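# Pair up twelve cylinders by their hidden underside colours

## Task

Twelve cylinders sit colour-side down, and their undersides form six matching colour pairs. Flip them two at a time. If the two flipped ones match, leave them colour-side up. If they differ, flip both back colour-side down before flipping any other cylinder. Continue until all twelve are colour-side up, then release everything. Lifting or tipping a cylinder already counts as flipping it, even if it is put straight back. A flipped cylinder may only go back colour-side down after it and the other cylinder flipped in the same turn have both stood colour-side up on the table at the same moment; a cylinder from an earlier matched pair cannot serve as that partner. Breaking this rule fails the task. At the end no gripper may still grasp a loose object, and the two grippers may not hold one between them. The robot must not bear more than a fifth of any cylinder's weight. A cylinder may be allowed to fall over onto the table as long as no part of the robot touches it while it lands. Anything that stays in place only because the robot holds it does not count.

## Robot and tools

Robot: two arms, left_arm and right_arm, mounted on opposite sides of the table. left_arm's base is on the +y side. The names do not refer to image sides. Each arm has six joints (waist, shoulder, elbow, wrist pitch, wrist yaw, wrist roll) and a parallel gripper. The fingers point along the gripper's own +x axis and close along its y axis. The reported end_effector_position is the point between the finger pads, 3 to 4 cm behind the tips.

Frame: one scene frame for everything. The origin is the table centre, +z is up, and the table top is at z = +0.020 m. Positions are in metres. Orientations are quaternions written w first (qw, qx, qy, qz).

Row format: every motion uses rows of 16 numbers, even when only one arm should move. The first 8 are left_arm: x, y, z, qw, qx, qy, qz, opening. The last 8 are right_arm in the same order. x, y, z and the quaternion form an absolute target pose for that gripper in the scene frame, not an offset. Opening runs from -1 to 1. +1 is fully open (0.088 m). Empty fingers close fully at about -0.80, and values below that go no further. A full close takes at least about 0.5 s. To keep an arm still, resend its last reported position and quaternion with the desired opening. To keep an orientation, keep sending the same target quaternion, because reported ones drift.

Tools:
- execute_actions {actions, pictures}. An empty actions list just returns the state and pictures. One action {rows, steps}: up to 15 rows, and steps from 5 to 15 (default 15). Each step is 1/30 s and applies one row, and the last row repeats if there are fewer rows. One wait {steps} of up to 300 steps sends nothing new; it is counted from the previous result, so thinking time is included. A target more than 0.6 m from the arm's last reported position along any gripper axis makes the call refused, and nothing is sent. Pictures come only with an empty list or with pictures: true.
- move {target, speed}. target is one 16-number row as above, an absolute pose for both arms. Each gripper travels in a straight line toward it, taking the shorter rotation. Both paths finish together, over 0.5 to 10 s. If they would need longer, they stop after 10 s, before reaching the target. speed is 0.002 to 0.5 m/s (default 0.25), and turning is capped at twice that in rad/s. The opening is sent when the move begins. Paths ignore obstacles and the other arm. The gripper may lag, stray or overshoot the speed, especially with a nearly straight arm. Faster contact and targets set deeper past a surface press harder. The result adds a move: line with the ending (done, off_target, moving, held, fault), the limits that acted (paced = the pose was clipped; held = a check blocked steps, after which the arm may jump fast) and each gripper's distance from its target. If only one arm is named, the other finished fine.
- wait {seconds}: 0 to 10 s, and nothing new is sent.
- zoom_image {camera, region}: an enlarged crop of the latest image from cam_high, cam_low, cam_left_wrist or cam_right_wrist. region is [x0, y0, x1, y1] in pixels, from the top-left corner, at most 504 by 504.
- finished_scene {scene}: ends the current scene (pass its number) and reports success. It is final.

Control behaviour: at each step the commanded pose is clipped to within 70 mm and 16 degrees of the measured pose. Position has priority over orientation. The last 5 steps of each action run after the result is returned, while the operator is replying. Afterwards an arm only continues to its last clipped pose, so long distances need several calls. Friction can stop an arm short, tilt it, or make small moves fail, so check the pose after each move. Printed positions become less accurate at long reach.

Result lines: the state line gives each gripper's position, quaternion and velocities. grip_measured is the measured finger opening on the command scale. To hold something, command clearly below grip_measured; a lower value squeezes harder, up to about 34 N per pad. A 'pose unreachable' line names an arm whose command a clearance check altered. HELD marks steps that were not sent. 'Hand target' shows the pose the controller is driving toward. Joint torques are drive outputs and are noisy. MOTOR HOT warns above 50 °C. At 95 °C an OVER-TEMPERATURE FAULT holds the arm, and it may go limp if it does not cool. A TORQUE FAULT, caused by contact overloading a joint, freezes that arm for 10 s. Load limits in N m: waist 16.6, shoulder 20.6, elbow 20.5, wrist pitch 5.42, wrist yaw 5.4, wrist roll 5.07. Joint ranges (rad): waist ±3.054, shoulder 0 to 3.142, elbow 0 to 2.356, wrist pitch ±1.571, wrist yaw ±1.571, wrist roll ±3.142.

Cameras: cam_high and cam_low are fixed, and the wrist cameras ride on the hands. All images are 504x504. Calibration is approximate.

Avoid: collisions or pressing between the arms or their mounts; dropping, slamming or shoving objects hard; knocking anything off the table (this fails); long loaded holds that heat motors. Objects may occasionally be nudged by outside pushes. Finish with open, empty grippers clear of the cylinders.

Each tool is called after ">>>" as name(argument=value, ...), one argument or row to a line, values as JSON.

## Session

>>> execute_actions(
  actions=[],
)

Scene clock: 0.00 s of 17941.00 s.
left_arm: end_effector_position=(+0.0119, +0.2486, +0.4468) grip_measured=+0.837 end_effector_quat_wxyz=(+0.852, -0.016, -0.025, -0.522) end_effector_velocity=(-0.000, +0.001, +0.003) end_effector_angular_velocity=(-0.014, +0.001, +0.004) | right_arm: end_effector_position=(+0.2656, -0.1835, +0.2489) grip_measured=+0.844 end_effector_quat_wxyz=(+0.691, -0.550, +0.343, +0.319) end_effector_velocity=(-0.002, -0.002, -0.001) end_effector_angular_velocity=(-0.013, +0.008, +0.019)
Joint positions: left_arm=[-0.001  0.854  0.655  0.257  0.007 -0.001  0.08 ] | right_arm=[-0.367  1.738  1.376 -0.714  0.351 -0.721  0.08 ]
Joint velocities: left_arm=[-0.002 -0.002  0.002  0.007 -0.007 -0.007 -0.   ] | right_arm=[-0.002 -0.007 -0.007 -0.007 -0.007 -0.022 -0.   ]
Joint torques (N m, as the arm reports them, + toward a larger angle): no reading
Heat: left arm: hottest wrist yaw 28 °C (+0.0 °C/min); right arm: hottest shoulder 26 °C (+0.0 °C/min).
Hand target (left_arm): +0.012, +0.249, +0.447; +0.852, -0.016, -0.025, -0.522
Hand target (right_arm): +0.266, -0.183, +0.249; +0.691, -0.550, +0.343, +0.319

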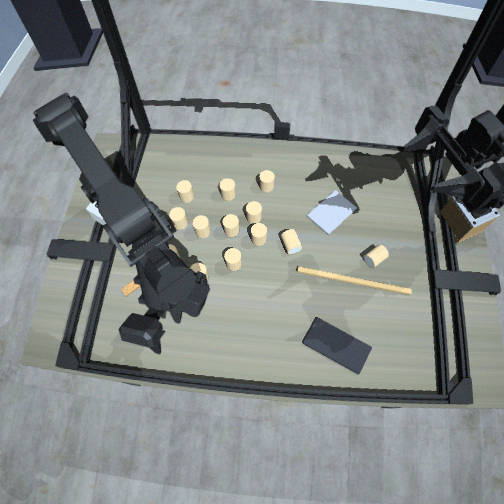

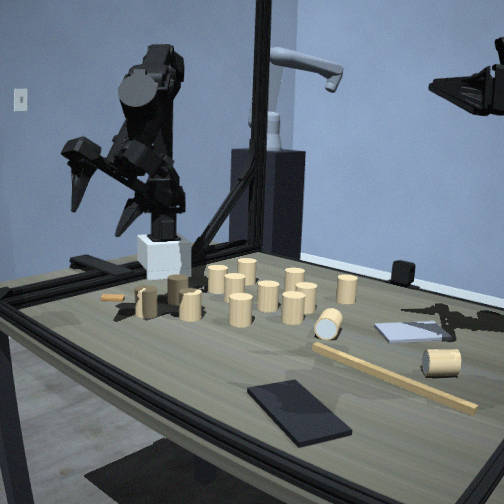

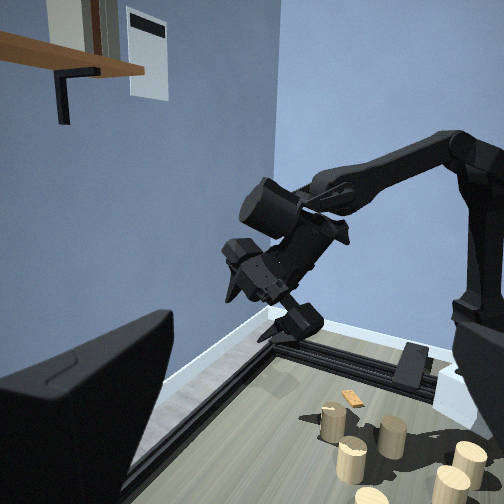

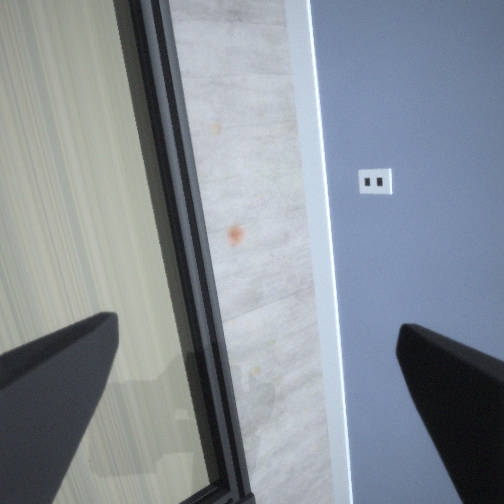

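>>> move(
  target=[-0.05,0.08,0.1,0,0.707,-0.707,0,0.3,0.15,-0.33,0.35,0.9,0,0.2,0.38,0.8],
  speed=0.4,
)

>>> zoom_image(
  camera="cam_low",
  region=[200,150,504,400],
)

>>> zoom_image(
  camera="cam_high",
  region=[100,140,340,320],
)

Scene clock: 6.17 s of 17941.00 s.
left_arm: end_effector_position=(-0.0492, +0.0801, +0.1034) grip_measured=+0.300 end_effector_quat_wxyz=(-0.036, +0.701, -0.709, -0.072) end_effector_velocity=(+0.000, -0.001, -0.005) end_effector_angular_velocity=(+0.012, +0.009, +0.006) | right_arm: end_effector_position=(+0.1528, -0.3290, +0.3544) grip_measured=+0.800 end_effector_quat_wxyz=(+0.904, -0.002, +0.194, +0.380) end_effector_velocity=(-0.002, -0.001, -0.002) end_effector_angular_velocity=(-0.003, -0.008, +0.010)
Joint positions: left_arm=[-0.202  2.472  0.737  1.576  0.289  3.135  0.054] | right_arm=[-1.124  0.719  0.732 -0.515 -0.748 -0.203  0.078]
Joint velocities: left_arm=[-0.002  0.012  0.007 -0.007 -0.007 -0.007 -0.   ] | right_arm=[-0.017 -0.007 -0.007 -0.007 -0.022 -0.022 -0.   ]
Joint torques (N m, as the arm reports them, + toward a larger angle): left_arm=[-0.16 -7.63  2.9   1.84 -0.08  0.1 ] | right_arm=[-0.31 -2.31  5.56  1.02 -0.34  0.18]
Heat: left arm: hottest wrist pitch 28 °C (+0.0 °C/min); right arm: hottest shoulder 27 °C (+9.7 °C/min).
Hand target (left_arm): -0.050, +0.080, +0.098; -0.039, +0.701, -0.709, -0.073
Hand target (right_arm): +0.152, -0.329, +0.350; +0.903, +0.003, +0.199, +0.380
Off the commanded pose (left_arm): 0.003 m, 9 deg.
Off the commanded pose (right_arm): 0.005 m, 1 deg.
joint sent to its limit (left arm) — the command would take joint 4 (wrist pitch) past its upper limit and joint 6 (wrist roll) past its upper limit, so those joints were sent only as far as their limits.
Kept back: nothing.
move: off_target (left_arm)
camera_calibration (this result's frames):
cam_left_wrist: T_world_to_cam=[[0.997669, -0.0395925, -0.0555818, 0.0705444], [0.0607792, 0.145193, 0.987535, -0.0779485], [-0.0310289, -0.988611, 0.147261, 0.13536], [0, 0, 0, 1]] pos_world=[-0.0614423, 0.147929, 0.0609646]
cam_right_wrist: T_world_to_cam=[[0.688274, -0.721173, -0.0786688, -0.308189], [-0.495215, -0.387821, -0.777404, 0.25674], [0.530133, 0.574025, -0.624063, 0.408903], [0, 0, 0, 1]] pos_world=[0.122487, -0.357409, 0.430527]

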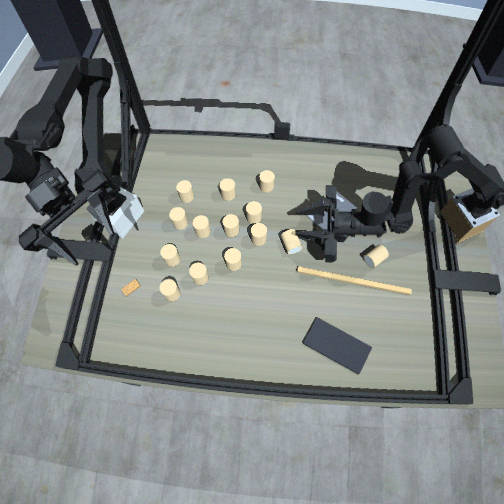

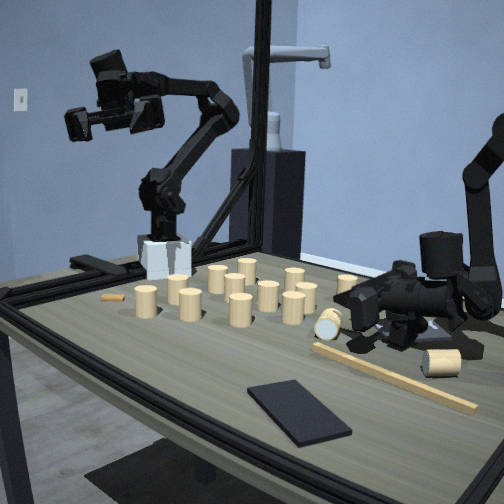

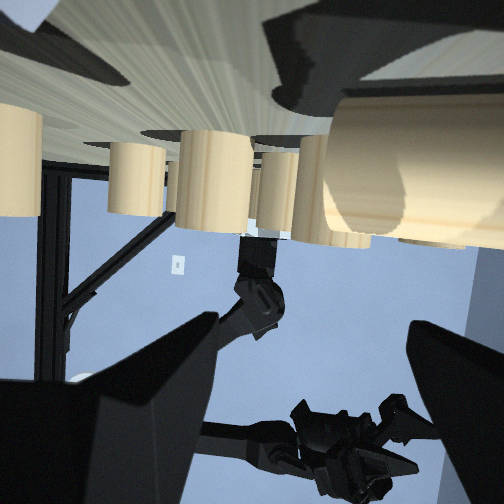

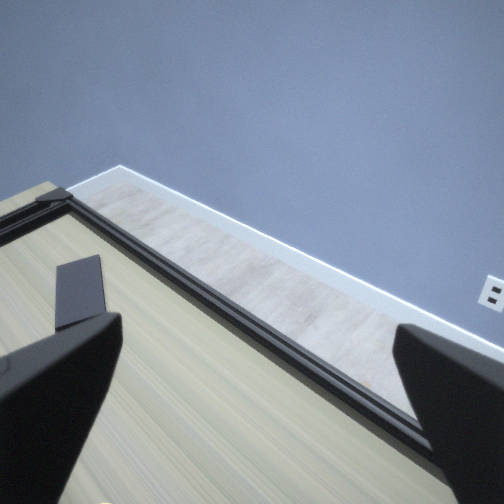

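Region (200, 150, 504, 400) of cam_low's 504x504 image, scaled by 1.658, with more detail than that image has; it fills the top 414 rows of this view, and the rest is white.

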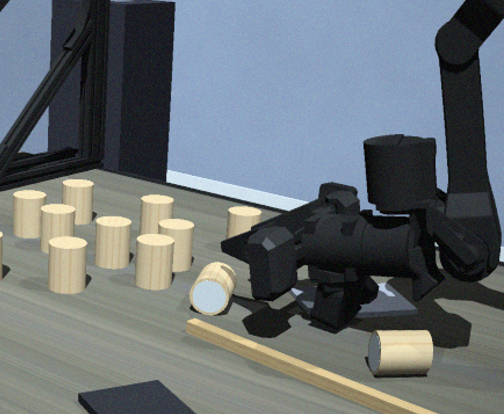

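Region (100, 140, 340, 320) of cam_high's 504x504 image, scaled by 2.100, with more detail than that image has; it fills the top 378 rows of this view, and the rest is white.

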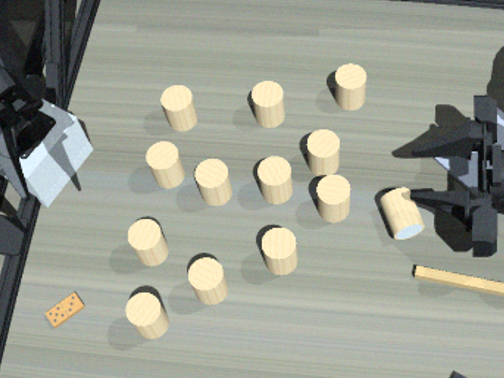

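>>> move(
  target=[0,0.14,0.3,0.5,0.5,-0.5,-0.5,0.5,0.014,-0.122,0.15,0.5,-0.5,0.5,0.5,0.4],
  speed=0.4,
)

>>> move(
  target=[0,0.14,0.3,0.5,0.5,-0.5,-0.5,0.5,0.014,-0.122,0.07,0.5,-0.5,0.5,0.5,0.4],
)

Scene clock: 9.87 s of 17941.00 s.
left_arm: end_effector_position=(-0.0002, +0.1393, +0.2970) grip_measured=+0.500 end_effector_quat_wxyz=(+0.497, +0.503, -0.499, -0.501) end_effector_velocity=(-0.003, +0.001, -0.001) end_effector_angular_velocity=(+0.011, +0.028, -0.010) | right_arm: end_effector_position=(+0.0132, -0.1256, +0.1522) grip_measured=+0.400 end_effector_quat_wxyz=(+0.503, -0.500, +0.498, +0.499) end_effector_velocity=(-0.001, -0.003, -0.003) end_effector_angular_velocity=(-0.029, +0.015, +0.005)
Joint positions: left_arm=[0.025 1.645 0.558 1.078 0.505 1.579 0.064] | right_arm=[ 0.181  1.805  1.203 -0.963  0.005 -0.254  0.059]
Joint velocities: left_arm=[-0.002 -0.012 -0.002 -0.022  0.007 -0.022 -0.   ] | right_arm=[-0.002  0.017  0.007 -0.022 -0.007 -0.007 -0.   ]
Joint torques (N m, as the arm reports them, + toward a larger angle): left_arm=[ 0.2  -8.26  5.15  1.41  0.18 -0.19] | right_arm=[ 0.2  -7.29  6.81 -0.08 -0.05 -0.21]
Heat: left arm: hottest wrist pitch 28 °C (+0.0 °C/min); right arm: hottest shoulder 27 °C (+6.1 °C/min).
Hand target (left_arm): +0.000, +0.140, +0.301; +0.499, +0.501, -0.500, -0.500
Hand target (right_arm): +0.013, -0.124, +0.151; +0.498, -0.504, +0.498, +0.500
Off the commanded pose (left_arm): 0.003 m, 0 deg.
Off the commanded pose (right_arm): 0.004 m, 0 deg.
Kept back: nothing.
move: done
camera_calibration (this result's frames):
cam_left_wrist: T_world_to_cam=[[0.00396006, -0.0254375, -0.999669, 0.31304], [0.95587, 0.293766, -0.0036886, -0.00685881], [0.293762, -0.955539, 0.0254783, 0.198514], [0, 0, 0, 1]] pos_world=[-0.0529994, 0.199665, 0.307853]
cam_right_wrist: T_world_to_cam=[[0.997736, 0.0567565, 0.0360871, -0.0052098], [0.0431845, -0.951943, 0.303216, -0.133159], [0.0515623, -0.300971, -0.952238, 0.186371], [0, 0, 0, 1]] pos_world=[0.0013387, -0.0703717, 0.218033]

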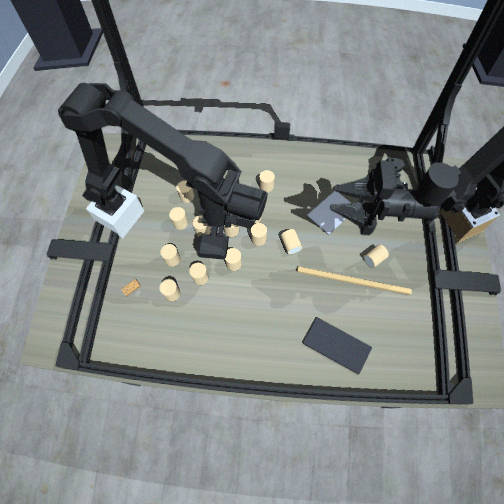

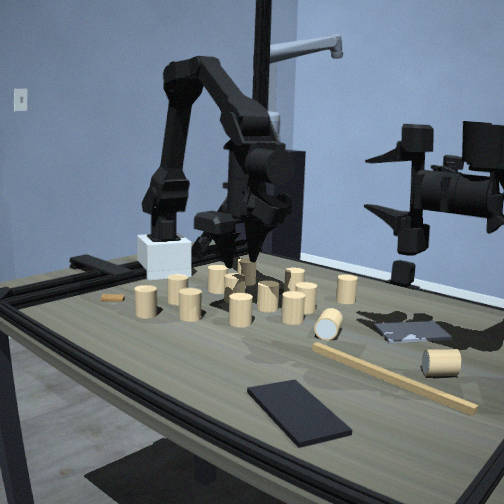

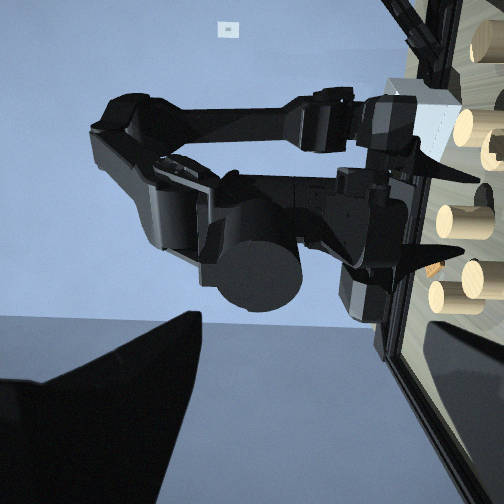

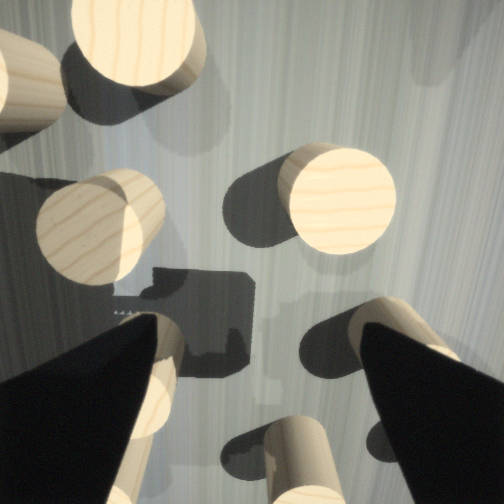

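Scene clock: 10.80 s of 17941.00 s.
left_arm: end_effector_position=(-0.0001, +0.1392, +0.2973) grip_measured=+0.500 end_effector_quat_wxyz=(+0.498, +0.502, -0.498, -0.502) end_effector_velocity=(+0.000, -0.000, -0.003) end_effector_angular_velocity=(+0.011, +0.013, +0.005) | right_arm: end_effector_position=(+0.0169, -0.1141, +0.0889) grip_measured=+0.399 end_effector_quat_wxyz=(+0.518, -0.493, +0.483, +0.506) end_effector_velocity=(+0.002, +0.002, -0.000) end_effector_angular_velocity=(+0.009, +0.005, +0.000)
Joint positions: left_arm=[0.025 1.645 0.559 1.078 0.505 1.574 0.064] | right_arm=[ 0.181  1.926  1.081 -0.673  0.009 -0.253  0.059]
Joint velocities: left_arm=[-0.002  0.002 -0.002 -0.007 -0.007 -0.007 -0.   ] | right_arm=[-0.007  0.002  0.002  0.007 -0.007 -0.007 -0.   ]
Joint torques (N m, as the arm reports them, + toward a larger angle): left_arm=[ 0.1  -7.47  5.09  1.78  0.1  -0.08] | right_arm=[-0.19 -3.57  2.45  0.88 -0.33 -0.16]
Heat: left arm: hottest wrist pitch 28 °C (+0.0 °C/min); right arm: hottest shoulder 27 °C (+5.6 °C/min).
Hand target (left_arm): +0.000, +0.140, +0.300; +0.500, +0.500, -0.500, -0.500
Hand target (right_arm): +0.014, -0.124, +0.071; +0.500, -0.500, +0.500, +0.500
Off the commanded pose (left_arm): 0.003 m, 0 deg.
Off the commanded pose (right_arm): 0.021 m, 3 deg.
Kept back: nothing.
move: off_target (right_arm)
camera_calibration (this result's frames):
cam_left_wrist: T_world_to_cam=[[-0.00024633, -0.026105, -0.999659, 0.313344], [0.955836, 0.293795, -0.00790766, -0.00562294], [0.293901, -0.955512, 0.0248798, 0.198611], [0, 0, 0, 1]] pos_world=[-0.05292, 0.199607, 0.308251]
cam_right_wrist: T_world_to_cam=[[0.997077, 0.0539073, 0.0541517, -0.00914779], [0.0379034, -0.964308, 0.262055, -0.100827], [0.0663457, -0.259236, -0.963532, 0.134902], [0, 0, 0, 1]] pos_world=[0.00399253, -0.0617633, 0.1569]

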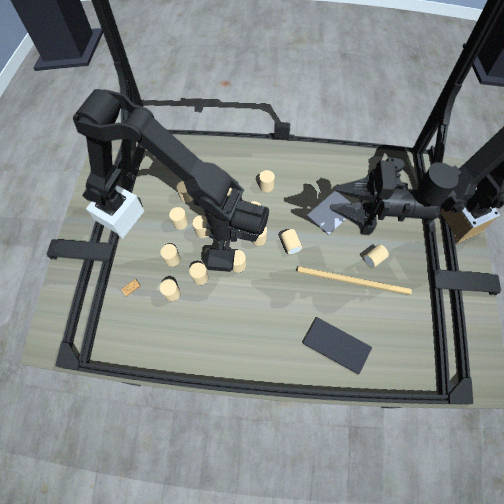

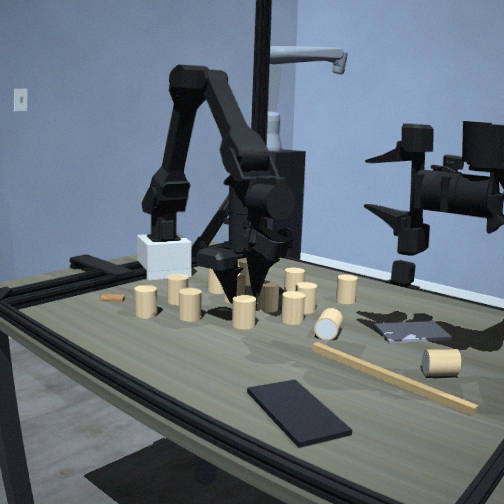

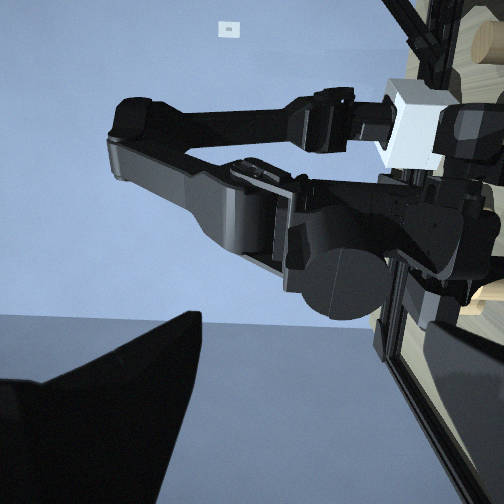

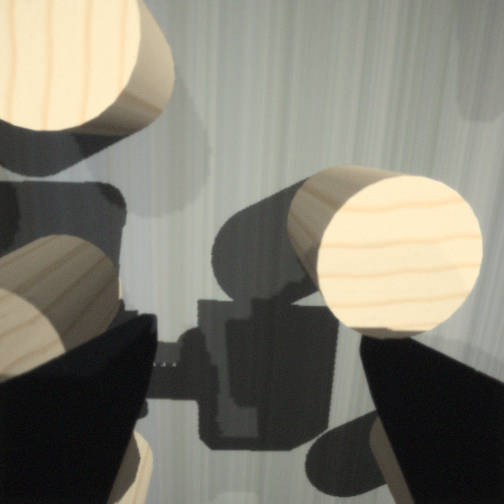

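>>> move(
  target=[0,0.14,0.3,0.5,0.5,-0.5,-0.5,0.5,0.014,-0.118,0.13,0.5,-0.5,0.5,0.5,0.5],
)

>>> move(
  target=[0,0.14,0.3,0.5,0.5,-0.5,-0.5,0.5,0.045,-0.083,0.125,0.5,-0.5,0.5,0.5,0.5],
)

Scene clock: 11.90 s of 17941.00 s.
left_arm: end_effector_position=(-0.0001, +0.1392, +0.2973) grip_measured=+0.500 end_effector_quat_wxyz=(+0.498, +0.502, -0.498, -0.502) end_effector_velocity=(-0.000, +0.001, -0.006) end_effector_angular_velocity=(+0.023, +0.006, -0.005) | right_arm: end_effector_position=(+0.0138, -0.1203, +0.1250) grip_measured=+0.500 end_effector_quat_wxyz=(+0.497, -0.503, +0.504, +0.497) end_effector_velocity=(+0.000, -0.004, +0.004) end_effector_angular_velocity=(-0.019, +0.013, -0.000)
Joint positions: left_arm=[0.025 1.645 0.559 1.078 0.505 1.574 0.064] | right_arm=[ 0.182  1.88   1.183 -0.887  0.002 -0.253  0.063]
Joint velocities: left_arm=[ 0.002  0.002 -0.002 -0.022  0.007  0.007  0.   ] | right_arm=[-0.007 -0.002  0.012 -0.037 -0.007 -0.007 -0.   ]
Joint torques (N m, as the arm reports them, + toward a larger angle): left_arm=[ 0.11 -7.54  5.01  1.69  0.05 -0.1 ] | right_arm=[ -0.02 -10.36   6.52  -0.13  -0.14  -0.06]
Heat: left arm: hottest wrist pitch 29 °C (+5.0 °C/min); right arm: hottest shoulder 27 °C (+5.0 °C/min).
Hand target (left_arm): -0.000, +0.140, +0.300; +0.500, +0.500, -0.500, -0.500
Hand target (right_arm): +0.014, -0.118, +0.130; +0.500, -0.500, +0.500, +0.500
Off the commanded pose (left_arm): 0.003 m, 0 deg.
Off the commanded pose (right_arm): 0.006 m, 1 deg.
Kept back: nothing.
move: done
camera_calibration (this result's frames):
cam_left_wrist: T_world_to_cam=[[-0.00024633, -0.026105, -0.999659, 0.313344], [0.955836, 0.293795, -0.00790766, -0.00562294], [0.293901, -0.955512, 0.0248798, 0.198611], [0, 0, 0, 1]] pos_world=[-0.05292, 0.199607, 0.308251]
cam_right_wrist: T_world_to_cam=[[0.99795, 0.0576939, 0.027701, -0.00393513], [0.0458368, -0.946386, 0.319769, -0.121372], [0.0446646, -0.317843, -0.947091, 0.159413], [0, 0, 0, 1]] pos_world=[0.00237027, -0.0639698, 0.189898]

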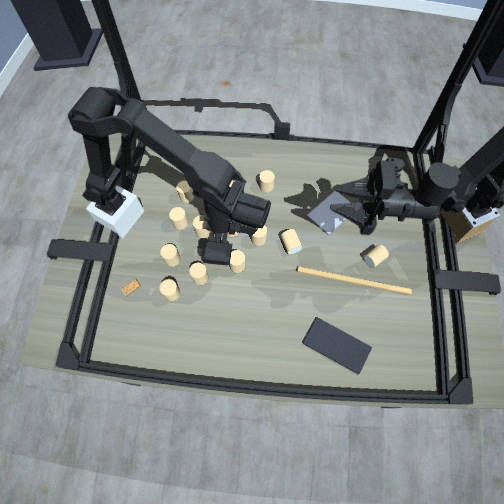

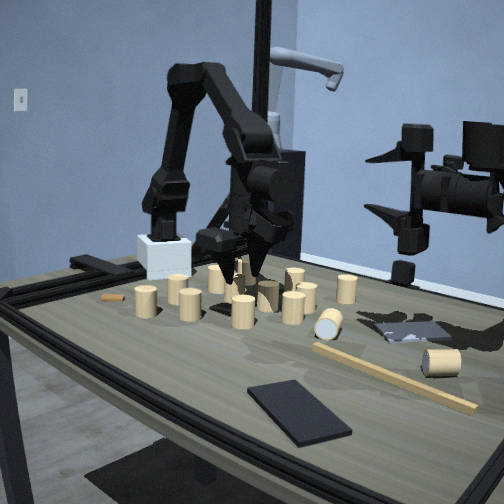

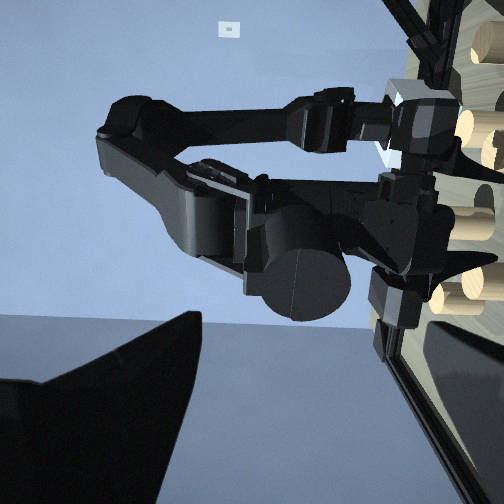

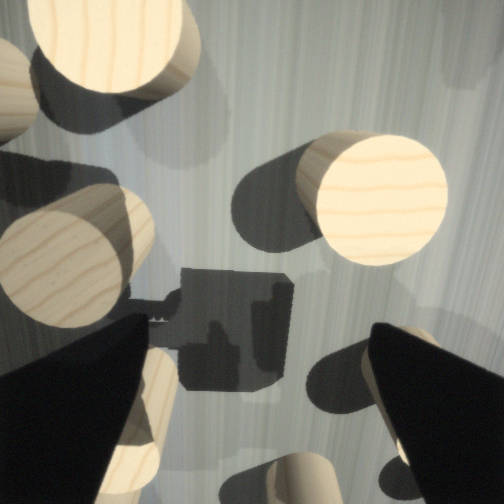

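Scene clock: 12.77 s of 17941.00 s.
left_arm: end_effector_position=(-0.0002, +0.1393, +0.2975) grip_measured=+0.500 end_effector_quat_wxyz=(+0.499, +0.501, -0.498, -0.502) end_effector_velocity=(-0.000, +0.000, +0.002) end_effector_angular_velocity=(-0.006, +0.004, +0.005) | right_arm: end_effector_position=(+0.0438, -0.0839, +0.1275) grip_measured=+0.500 end_effector_quat_wxyz=(+0.504, -0.498, +0.498, +0.500) end_effector_velocity=(+0.003, -0.003, -0.001) end_effector_angular_velocity=(-0.023, -0.000, -0.000)
Joint positions: left_arm=[0.025 1.645 0.559 1.079 0.505 1.574 0.064] | right_arm=[ 0.128  2.009  1.377 -0.93   0.002 -0.305  0.063]
Joint velocities: left_arm=[-0.002 -0.002 -0.002  0.007 -0.007 -0.007 -0.   ] | right_arm=[-0.007  0.012  0.012 -0.022  0.007 -0.007 -0.   ]
Joint torques (N m, as the arm reports them, + toward a larger angle): left_arm=[ 0.24 -7.63  5.01  1.72  0.05 -0.15] | right_arm=[-0.4  -8.68  6.7  -0.08 -0.14 -0.21]
Heat: left arm: hottest wrist pitch 29 °C (+4.7 °C/min); right arm: hottest shoulder 27 °C (+4.7 °C/min).
Hand target (left_arm): -0.000, +0.140, +0.300; +0.500, +0.500, -0.500, -0.500
Hand target (right_arm): +0.045, -0.083, +0.125; +0.500, -0.500, +0.500, +0.500
Off the commanded pose (left_arm): 0.003 m, 0 deg.
Off the commanded pose (right_arm): 0.003 m, 1 deg.
Kept back: nothing.
move: done
camera_calibration (this result's frames):
cam_left_wrist: T_world_to_cam=[[-0.000258817, -0.0267726, -0.999642, 0.313655], [0.955835, 0.293792, -0.00811587, -0.00555326], [0.293904, -0.955494, 0.0255142, 0.198441], [0, 0, 0, 1]] pos_world=[-0.0529332, 0.199638, 0.308435]
cam_right_wrist: T_world_to_cam=[[0.99787, 0.0551307, 0.0348682, -0.0371647], [0.0421737, -0.953033, 0.299915, -0.0869348], [0.049765, -0.297805, -0.953329, 0.174301], [0, 0, 0, 1]] pos_world=[0.0320778, -0.0288952, 0.193535]

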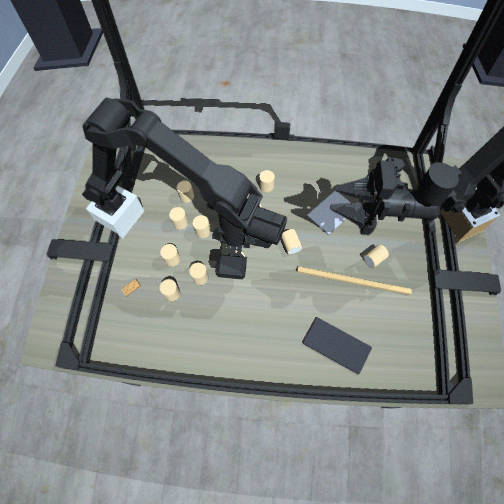

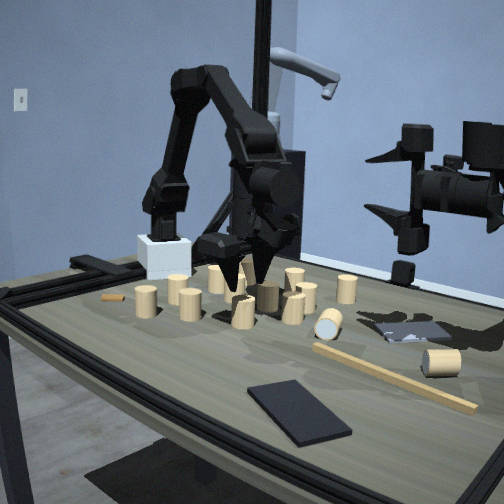

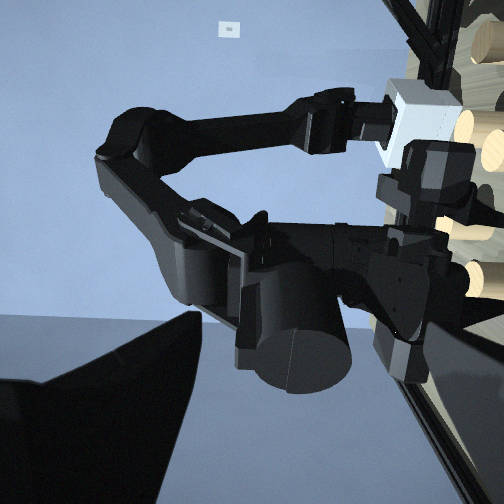

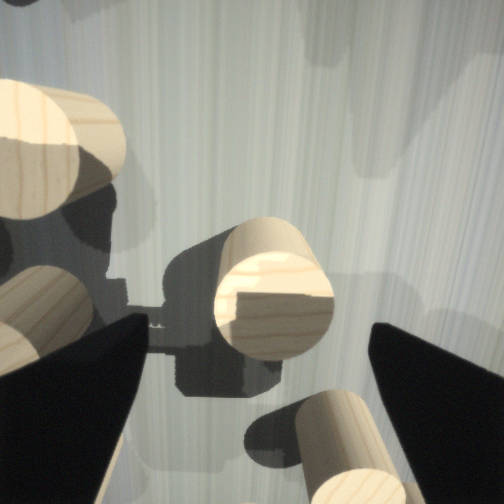

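>>> move(
  target=[0,0.14,0.3,0.5,0.5,-0.5,-0.5,0.5,0.049,-0.089,0.075,0.5,-0.5,0.5,0.5,0.5],
  speed=0.15,
)

>>> execute_actions(
  actions=[
    {"rows":[[0,0.14,0.3,0.5,0.5,-0.5,-0.5,0.5,0.049,-0.089,0.075,0.5,-0.5,0.5,0.5,-0.4]]},
  ],
)

>>> move(
  target=[0,0.14,0.3,0.5,0.5,-0.5,-0.5,0.5,0.049,-0.089,0.16,0.5,-0.5,0.5,0.5,-0.4],
)

>>> move(
  target=[0,0.14,0.3,0.5,0.5,-0.5,-0.5,0.5,0,-0.03,0.3,0.707,0,0,0.707,-0.4],
  speed=0.4,
)

Scene clock: 14.10 s of 17941.00 s.
left_arm: end_effector_position=(-0.0002, +0.1393, +0.2975) grip_measured=+0.500 end_effector_quat_wxyz=(+0.499, +0.501, -0.498, -0.502) end_effector_velocity=(-0.004, -0.001, +0.000) end_effector_angular_velocity=(+0.002, +0.009, -0.015) | right_arm: end_effector_position=(+0.0493, -0.0855, +0.0823) grip_measured=+0.500 end_effector_quat_wxyz=(+0.507, -0.497, +0.494, +0.502) end_effector_velocity=(+0.005, -0.005, -0.001) end_effector_angular_velocity=(-0.019, -0.017, +0.014)
Joint positions: left_arm=[0.025 1.645 0.559 1.079 0.505 1.574 0.064] | right_arm=[ 0.113  2.08   1.285 -0.756  0.002 -0.321  0.064]
Joint velocities: left_arm=[-0.007 -0.002  0.002 -0.007  0.007 -0.007  0.   ] | right_arm=[-0.007  0.002 -0.002 -0.007  0.022 -0.022 -0.   ]
Joint torques (N m, as the arm reports them, + toward a larger angle): left_arm=[ 0.29 -7.32  5.15  1.74  0.08 -0.06] | right_arm=[-0.31 -8.83  3.91  0.32 -0.14 -0.25]
Heat: left arm: hottest wrist pitch 29 °C (+4.3 °C/min); right arm: hottest shoulder 28 °C (+8.5 °C/min).
Hand target (left_arm): -0.000, +0.140, +0.300; +0.500, +0.500, -0.500, -0.500
Hand target (right_arm): +0.049, -0.089, +0.075; +0.500, -0.500, +0.500, +0.500
Off the commanded pose (left_arm): 0.003 m, 0 deg.
Off the commanded pose (right_arm): 0.008 m, 1 deg.
Kept back: nothing.
move: done
camera_calibration (this result's frames):
cam_left_wrist: T_world_to_cam=[[-0.000258817, -0.0267726, -0.999642, 0.313655], [0.955835, 0.293792, -0.00811587, -0.00555326], [0.293904, -0.955494, 0.0255142, 0.198441], [0, 0, 0, 1]] pos_world=[-0.0529332, 0.199638, 0.308435]
cam_right_wrist: T_world_to_cam=[[0.997724, 0.0551531, 0.0387955, -0.0413191], [0.0415322, -0.955879, 0.290809, -0.0745811], [0.0531229, -0.288535, -0.955994, 0.131246], [0, 0, 0, 1]] pos_world=[0.0373504, -0.0311424, 0.148763]

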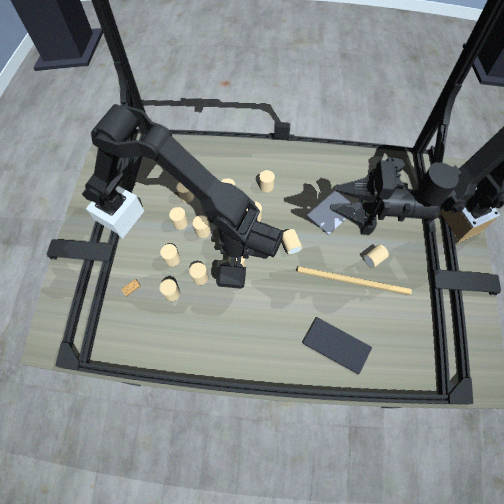

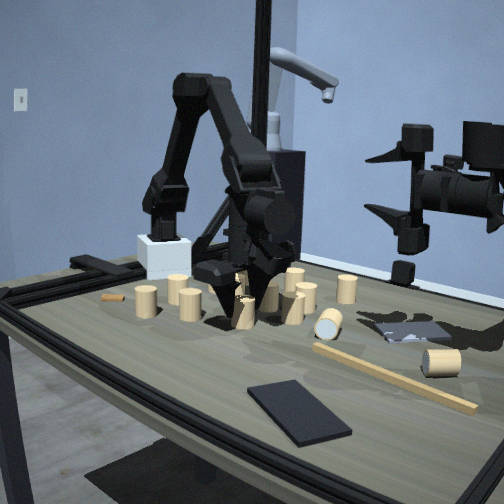

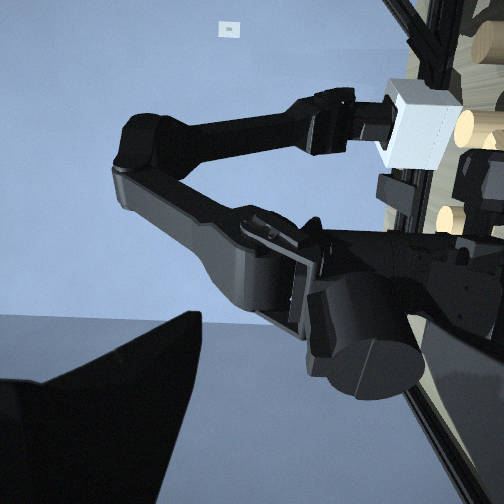

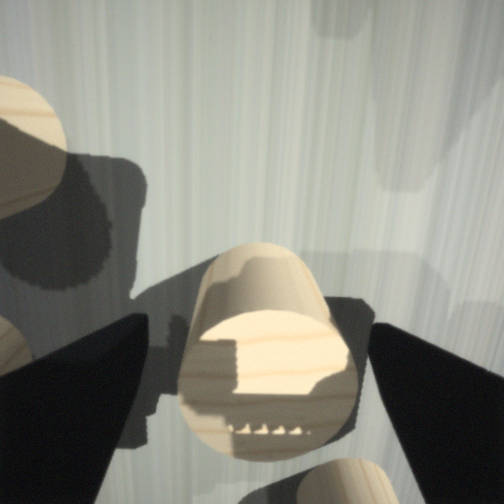

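Scene clock: 14.43 s of 17941.00 s.
left_arm: end_effector_position=(-0.0002, +0.1393, +0.2975) grip_measured=+0.500 end_effector_quat_wxyz=(+0.499, +0.501, -0.498, -0.502) end_effector_velocity=(-0.000, +0.001, +0.003) end_effector_angular_velocity=(-0.011, +0.001, +0.005) | right_arm: end_effector_position=(+0.0491, -0.0852, +0.0816) grip_measured=+0.023 end_effector_quat_wxyz=(+0.507, -0.496, +0.495, +0.503) end_effector_velocity=(-0.002, -0.006, -0.001) end_effector_angular_velocity=(-0.023, +0.015, +0.005)
Joint positions: left_arm=[0.025 1.645 0.559 1.079 0.505 1.574 0.064] | right_arm=[ 0.112  2.082  1.285 -0.754 -0.001 -0.322  0.04 ]
Joint velocities: left_arm=[-0.002 -0.007 -0.002  0.007 -0.007 -0.007  0.   ] | right_arm=[-0.002  0.002 -0.002 -0.022 -0.007 -0.007 -0.   ]
Joint torques (N m, as the arm reports them, + toward a larger angle): left_arm=[ 0.12 -7.47  5.02  1.71  0.07 -0.19] | right_arm=[-0.34 -8.76  4.18  0.23 -0.05 -0.21]
Heat: left arm: hottest wrist pitch 29 °C (+4.2 °C/min); right arm: hottest shoulder 28 °C (+8.3 °C/min).
Steps of this call (steps 1 to 10: the first 10 steps of this action). Readings (end_effector_position):
1: left_arm (-0.0002, +0.1393, +0.2975) | right_arm (+0.0493, -0.0855, +0.0821)
2: left_arm (-0.0002, +0.1393, +0.2975) | right_arm (+0.0494, -0.0854, +0.0820)
4: left_arm (-0.0002, +0.1393, +0.2975) | right_arm (+0.0494, -0.0856, +0.0817)
8: left_arm (-0.0002, +0.1393, +0.2975) | right_arm (+0.0491, -0.0852, +0.0816)
10: the state above

Scene clock: 15.57 s of 17941.00 s.
left_arm: end_effector_position=(-0.0002, +0.1393, +0.2975) grip_measured=+0.500 end_effector_quat_wxyz=(+0.499, +0.501, -0.498, -0.502) end_effector_velocity=(+0.002, +0.001, +0.000) end_effector_angular_velocity=(+0.002, +0.023, +0.020) | right_arm: end_effector_position=(+0.0476, -0.0902, +0.1542) grip_measured=+0.023 end_effector_quat_wxyz=(+0.496, -0.501, +0.505, +0.497) end_effector_velocity=(-0.001, -0.003, +0.003) end_effector_angular_velocity=(-0.018, +0.014, +0.005)
Joint positions: left_arm=[0.025 1.645 0.559 1.079 0.505 1.574 0.064] | right_arm=[ 0.112  1.976  1.441 -1.05  -0.001 -0.322  0.04 ]
Joint velocities: left_arm=[-0.002 -0.007 -0.002 -0.007 -0.022 -0.022 -0.   ] | right_arm=[-0.002  0.002  0.017 -0.037 -0.007 -0.007 -0.   ]
Joint torques (N m, as the arm reports them, + toward a larger angle): left_arm=[ 0.1  -7.65  5.2   1.69  0.11 -0.14] | right_arm=[ -0.3  -11.48   6.95  -0.13  -0.06  -0.2 ]
Heat: left arm: hottest wrist pitch 29 °C (+3.9 °C/min); right arm: hottest shoulder 28 °C (+7.7 °C/min).
Hand target (left_arm): -0.000, +0.140, +0.300; +0.500, +0.500, -0.500, -0.500
Hand target (right_arm): +0.049, -0.088, +0.160; +0.500, -0.500, +0.500, +0.500
Off your previous action's commanded pose (left_arm): 0.003 m, 0 deg at its last step (step 5 of this call).
Off your previous action's commanded pose (right_arm): 0.008 m, 1 deg at its last step (step 5 of this call).
Off the commanded pose (left_arm): 0.003 m, 0 deg.
Off the commanded pose (right_arm): 0.006 m, 1 deg.
Kept back: nothing.
move: done
camera_calibration (this result's frames):
cam_left_wrist: T_world_to_cam=[[-0.000258817, -0.0267726, -0.999642, 0.313655], [0.955835, 0.293792, -0.00811587, -0.00555326], [0.293904, -0.955494, 0.0255142, 0.198441], [0, 0, 0, 1]] pos_world=[-0.0529332, 0.199638, 0.308435]
cam_right_wrist: T_world_to_cam=[[0.998135, 0.0561209, 0.0240167, -0.0397762], [0.0455357, -0.94654, 0.319357, -0.103715], [0.0406554, -0.317668, -0.94733, 0.195338], [0, 0, 0, 1]] pos_world=[0.0364832, -0.0338853, 0.219127]

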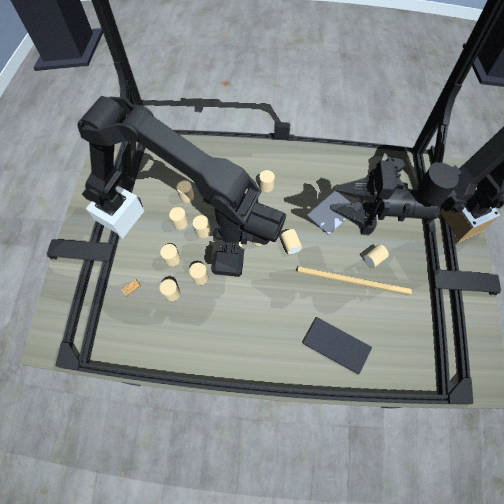

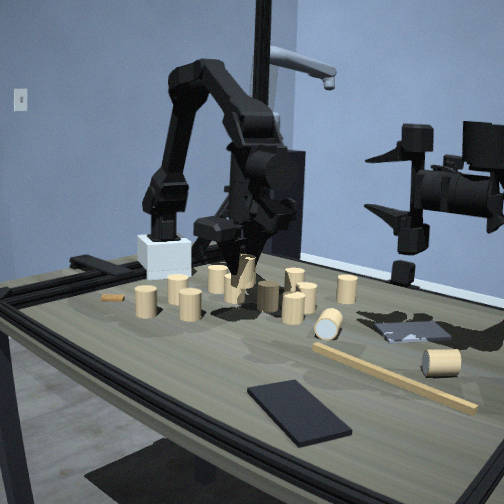

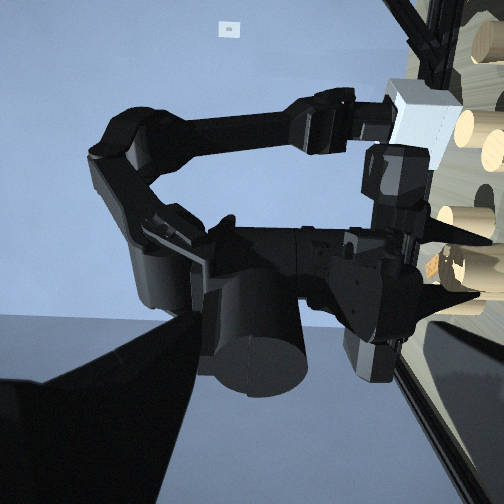

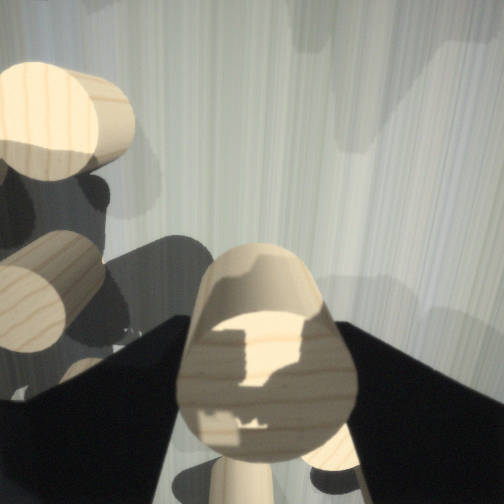

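Scene clock: 18.20 s of 17941.00 s.
left_arm: end_effector_position=(-0.0002, +0.1393, +0.2975) grip_measured=+0.500 end_effector_quat_wxyz=(+0.499, +0.501, -0.498, -0.502) end_effector_velocity=(-0.000, +0.000, +0.002) end_effector_angular_velocity=(-0.006, +0.004, +0.005) | right_arm: end_effector_position=(+0.0012, -0.0285, +0.3049) grip_measured=+0.023 end_effector_quat_wxyz=(+0.711, -0.001, -0.009, +0.703) end_effector_velocity=(-0.000, -0.000, -0.000) end_effector_angular_velocity=(+0.002, -0.008, +0.005)
Joint positions: left_arm=[0.025 1.645 0.559 1.079 0.505 1.574 0.064] | right_arm=[ 0.177  1.511  0.562  0.96  -0.249 -0.012  0.04 ]
Joint velocities: left_arm=[-0.002 -0.002 -0.002  0.007 -0.007 -0.007 -0.   ] | right_arm=[-0.002  0.002 -0.002  0.007 -0.007 -0.007  0.   ]
Joint torques (N m, as the arm reports them, + toward a larger angle): left_arm=[ 0.02 -7.66  5.09  1.72  0.12 -0.11] | right_arm=[ 0.25 -5.82  5.01  1.63  0.03  0.21]
Heat: left arm: hottest wrist pitch 30 °C (+6.6 °C/min); right arm: hottest shoulder 29 °C (+9.9 °C/min).
Hand target (left_arm): -0.000, +0.140, +0.300; +0.500, +0.500, -0.500, -0.500
Hand target (right_arm): +0.000, -0.029, +0.299; +0.711, -0.002, -0.003, +0.703
Off the commanded pose (left_arm): 0.003 m, 0 deg.
Off the commanded pose (right_arm): 0.005 m, 1 deg.
Kept back: nothing.
move: done
camera_calibration (this result's frames):
cam_left_wrist: T_world_to_cam=[[-0.000258817, -0.0267726, -0.999642, 0.313655], [0.955835, 0.293792, -0.00811587, -0.00555326], [0.293904, -0.955494, 0.0255142, 0.198441], [0, 0, 0, 1]] pos_world=[-0.0529332, 0.199638, 0.308435]
cam_right_wrist: T_world_to_cam=[[0.99648, -0.0410434, 0.073098, -0.0183693], [0.0577056, -0.296683, -0.953231, 0.315228], [0.0608108, 0.954094, -0.29327, 0.196466], [0, 0, 0, 1]] pos_world=[-0.011833, -0.094678, 0.359445]

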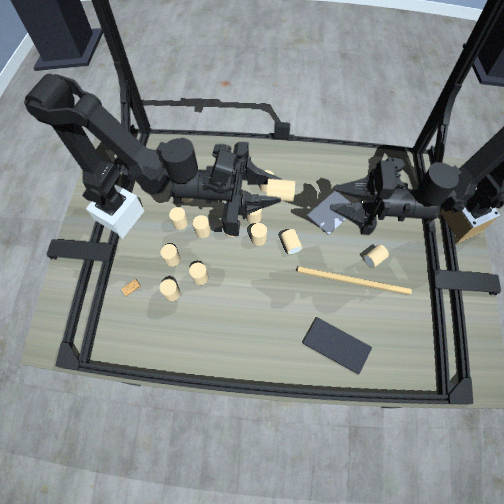

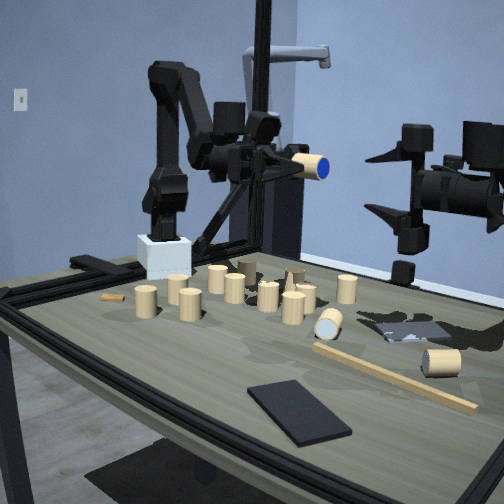

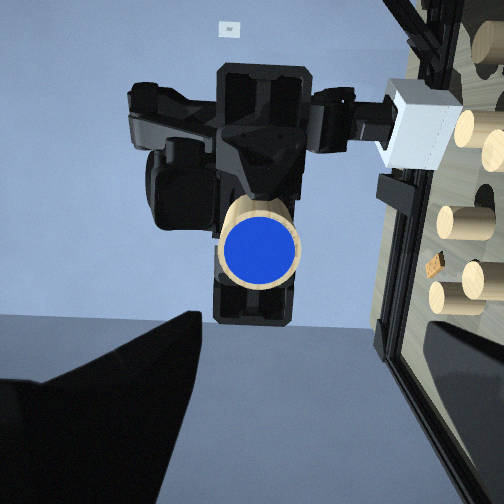

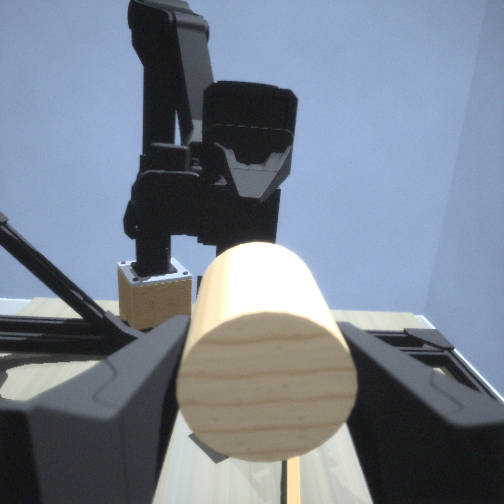

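>>> move(
  target=[0.004,0.05,0.315,0.5,0.5,-0.5,-0.5,0.6,0,-0.03,0.3,0.707,0,0,0.707,-0.4],
  speed=0.2,
)

Scene clock: 19.50 s of 17941.00 s.
left_arm: end_effector_position=(+0.0034, +0.0538, +0.3178) grip_measured=+0.600 end_effector_quat_wxyz=(+0.500, +0.500, -0.503, -0.497) end_effector_velocity=(+0.003, -0.002, +0.002) end_effector_angular_velocity=(-0.002, +0.021, +0.019) | right_arm: end_effector_position=(-0.0004, -0.0287, +0.3045) grip_measured=+0.023 end_effector_quat_wxyz=(+0.707, +0.001, -0.007, +0.707) end_effector_velocity=(+0.002, -0.001, -0.005) end_effector_angular_velocity=(-0.021, -0.016, -0.010)
Joint positions: left_arm=[-0.083  1.847  0.909  0.945  0.397  1.573  0.068] | right_arm=[ 0.177  1.511  0.561  0.963 -0.259 -0.005  0.04 ]
Joint velocities: left_arm=[-0.002  0.002  0.012 -0.007 -0.022 -0.022 -0.   ] | right_arm=[-0.002 -0.002 -0.002 -0.022  0.007 -0.022 -0.   ]
Joint torques (N m, as the arm reports them, + toward a larger angle): left_arm=[-0.43 -7.62  6.75  1.41 -0.13 -0.19] | right_arm=[-0.3  -6.63  4.99  1.27 -0.12  0.19]
Heat: left arm: hottest wrist pitch 30 °C (+6.2 °C/min); right arm: hottest shoulder 29 °C (+9.2 °C/min).
Hand target (left_arm): +0.004, +0.050, +0.315; +0.500, +0.500, -0.500, -0.500
Hand target (right_arm): -0.000, -0.030, +0.300; +0.707, -0.000, +0.000, +0.707
Off the commanded pose (left_arm): 0.005 m, 0 deg.
Off the commanded pose (right_arm): 0.005 m, 1 deg.
Kept back: nothing.
move: done
camera_calibration (this result's frames):
cam_left_wrist: T_world_to_cam=[[0.0051303, -0.0394393, -0.999209, 0.332178], [0.955986, 0.293336, -0.00666974, 0.015906], [0.293367, -0.955196, 0.0392083, 0.110887], [0, 0, 0, 1]] pos_world=[-0.0494405, 0.114354, 0.327674]
cam_right_wrist: T_world_to_cam=[[0.997323, -0.0306981, 0.066366, -0.014311], [0.0543432, -0.296096, -0.953611, 0.315006], [0.0489248, 0.954665, -0.293635, 0.196694], [0, 0, 0, 1]] pos_world=[-0.012469, -0.0949439, 0.359099]

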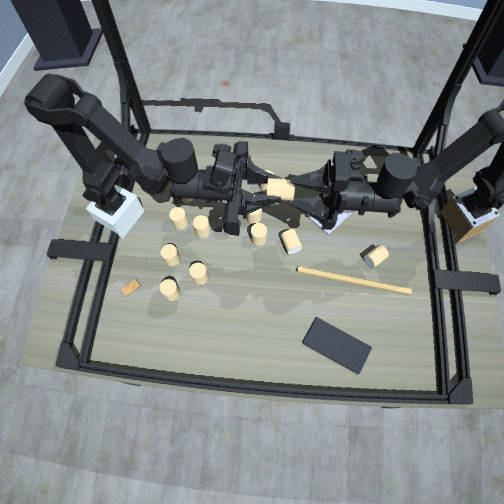

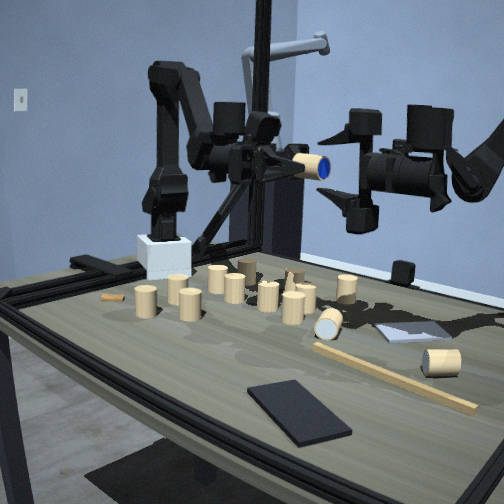

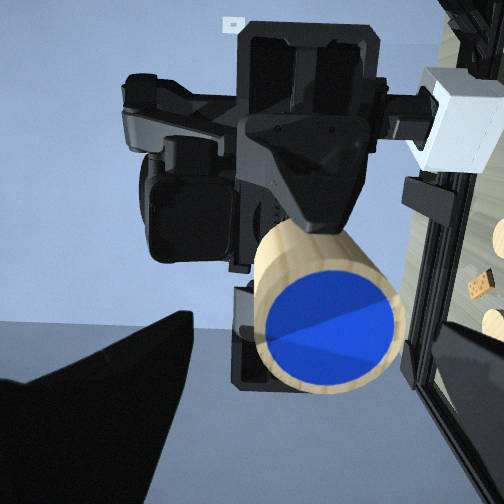

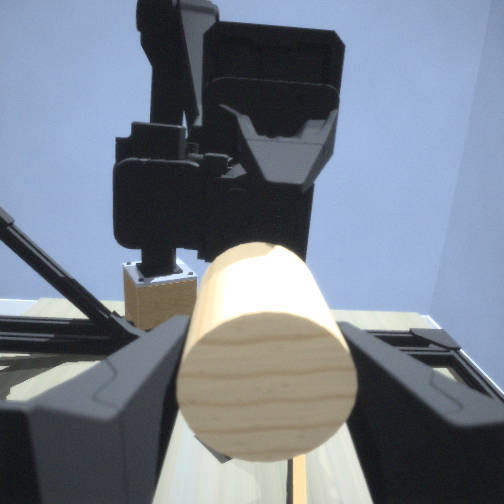

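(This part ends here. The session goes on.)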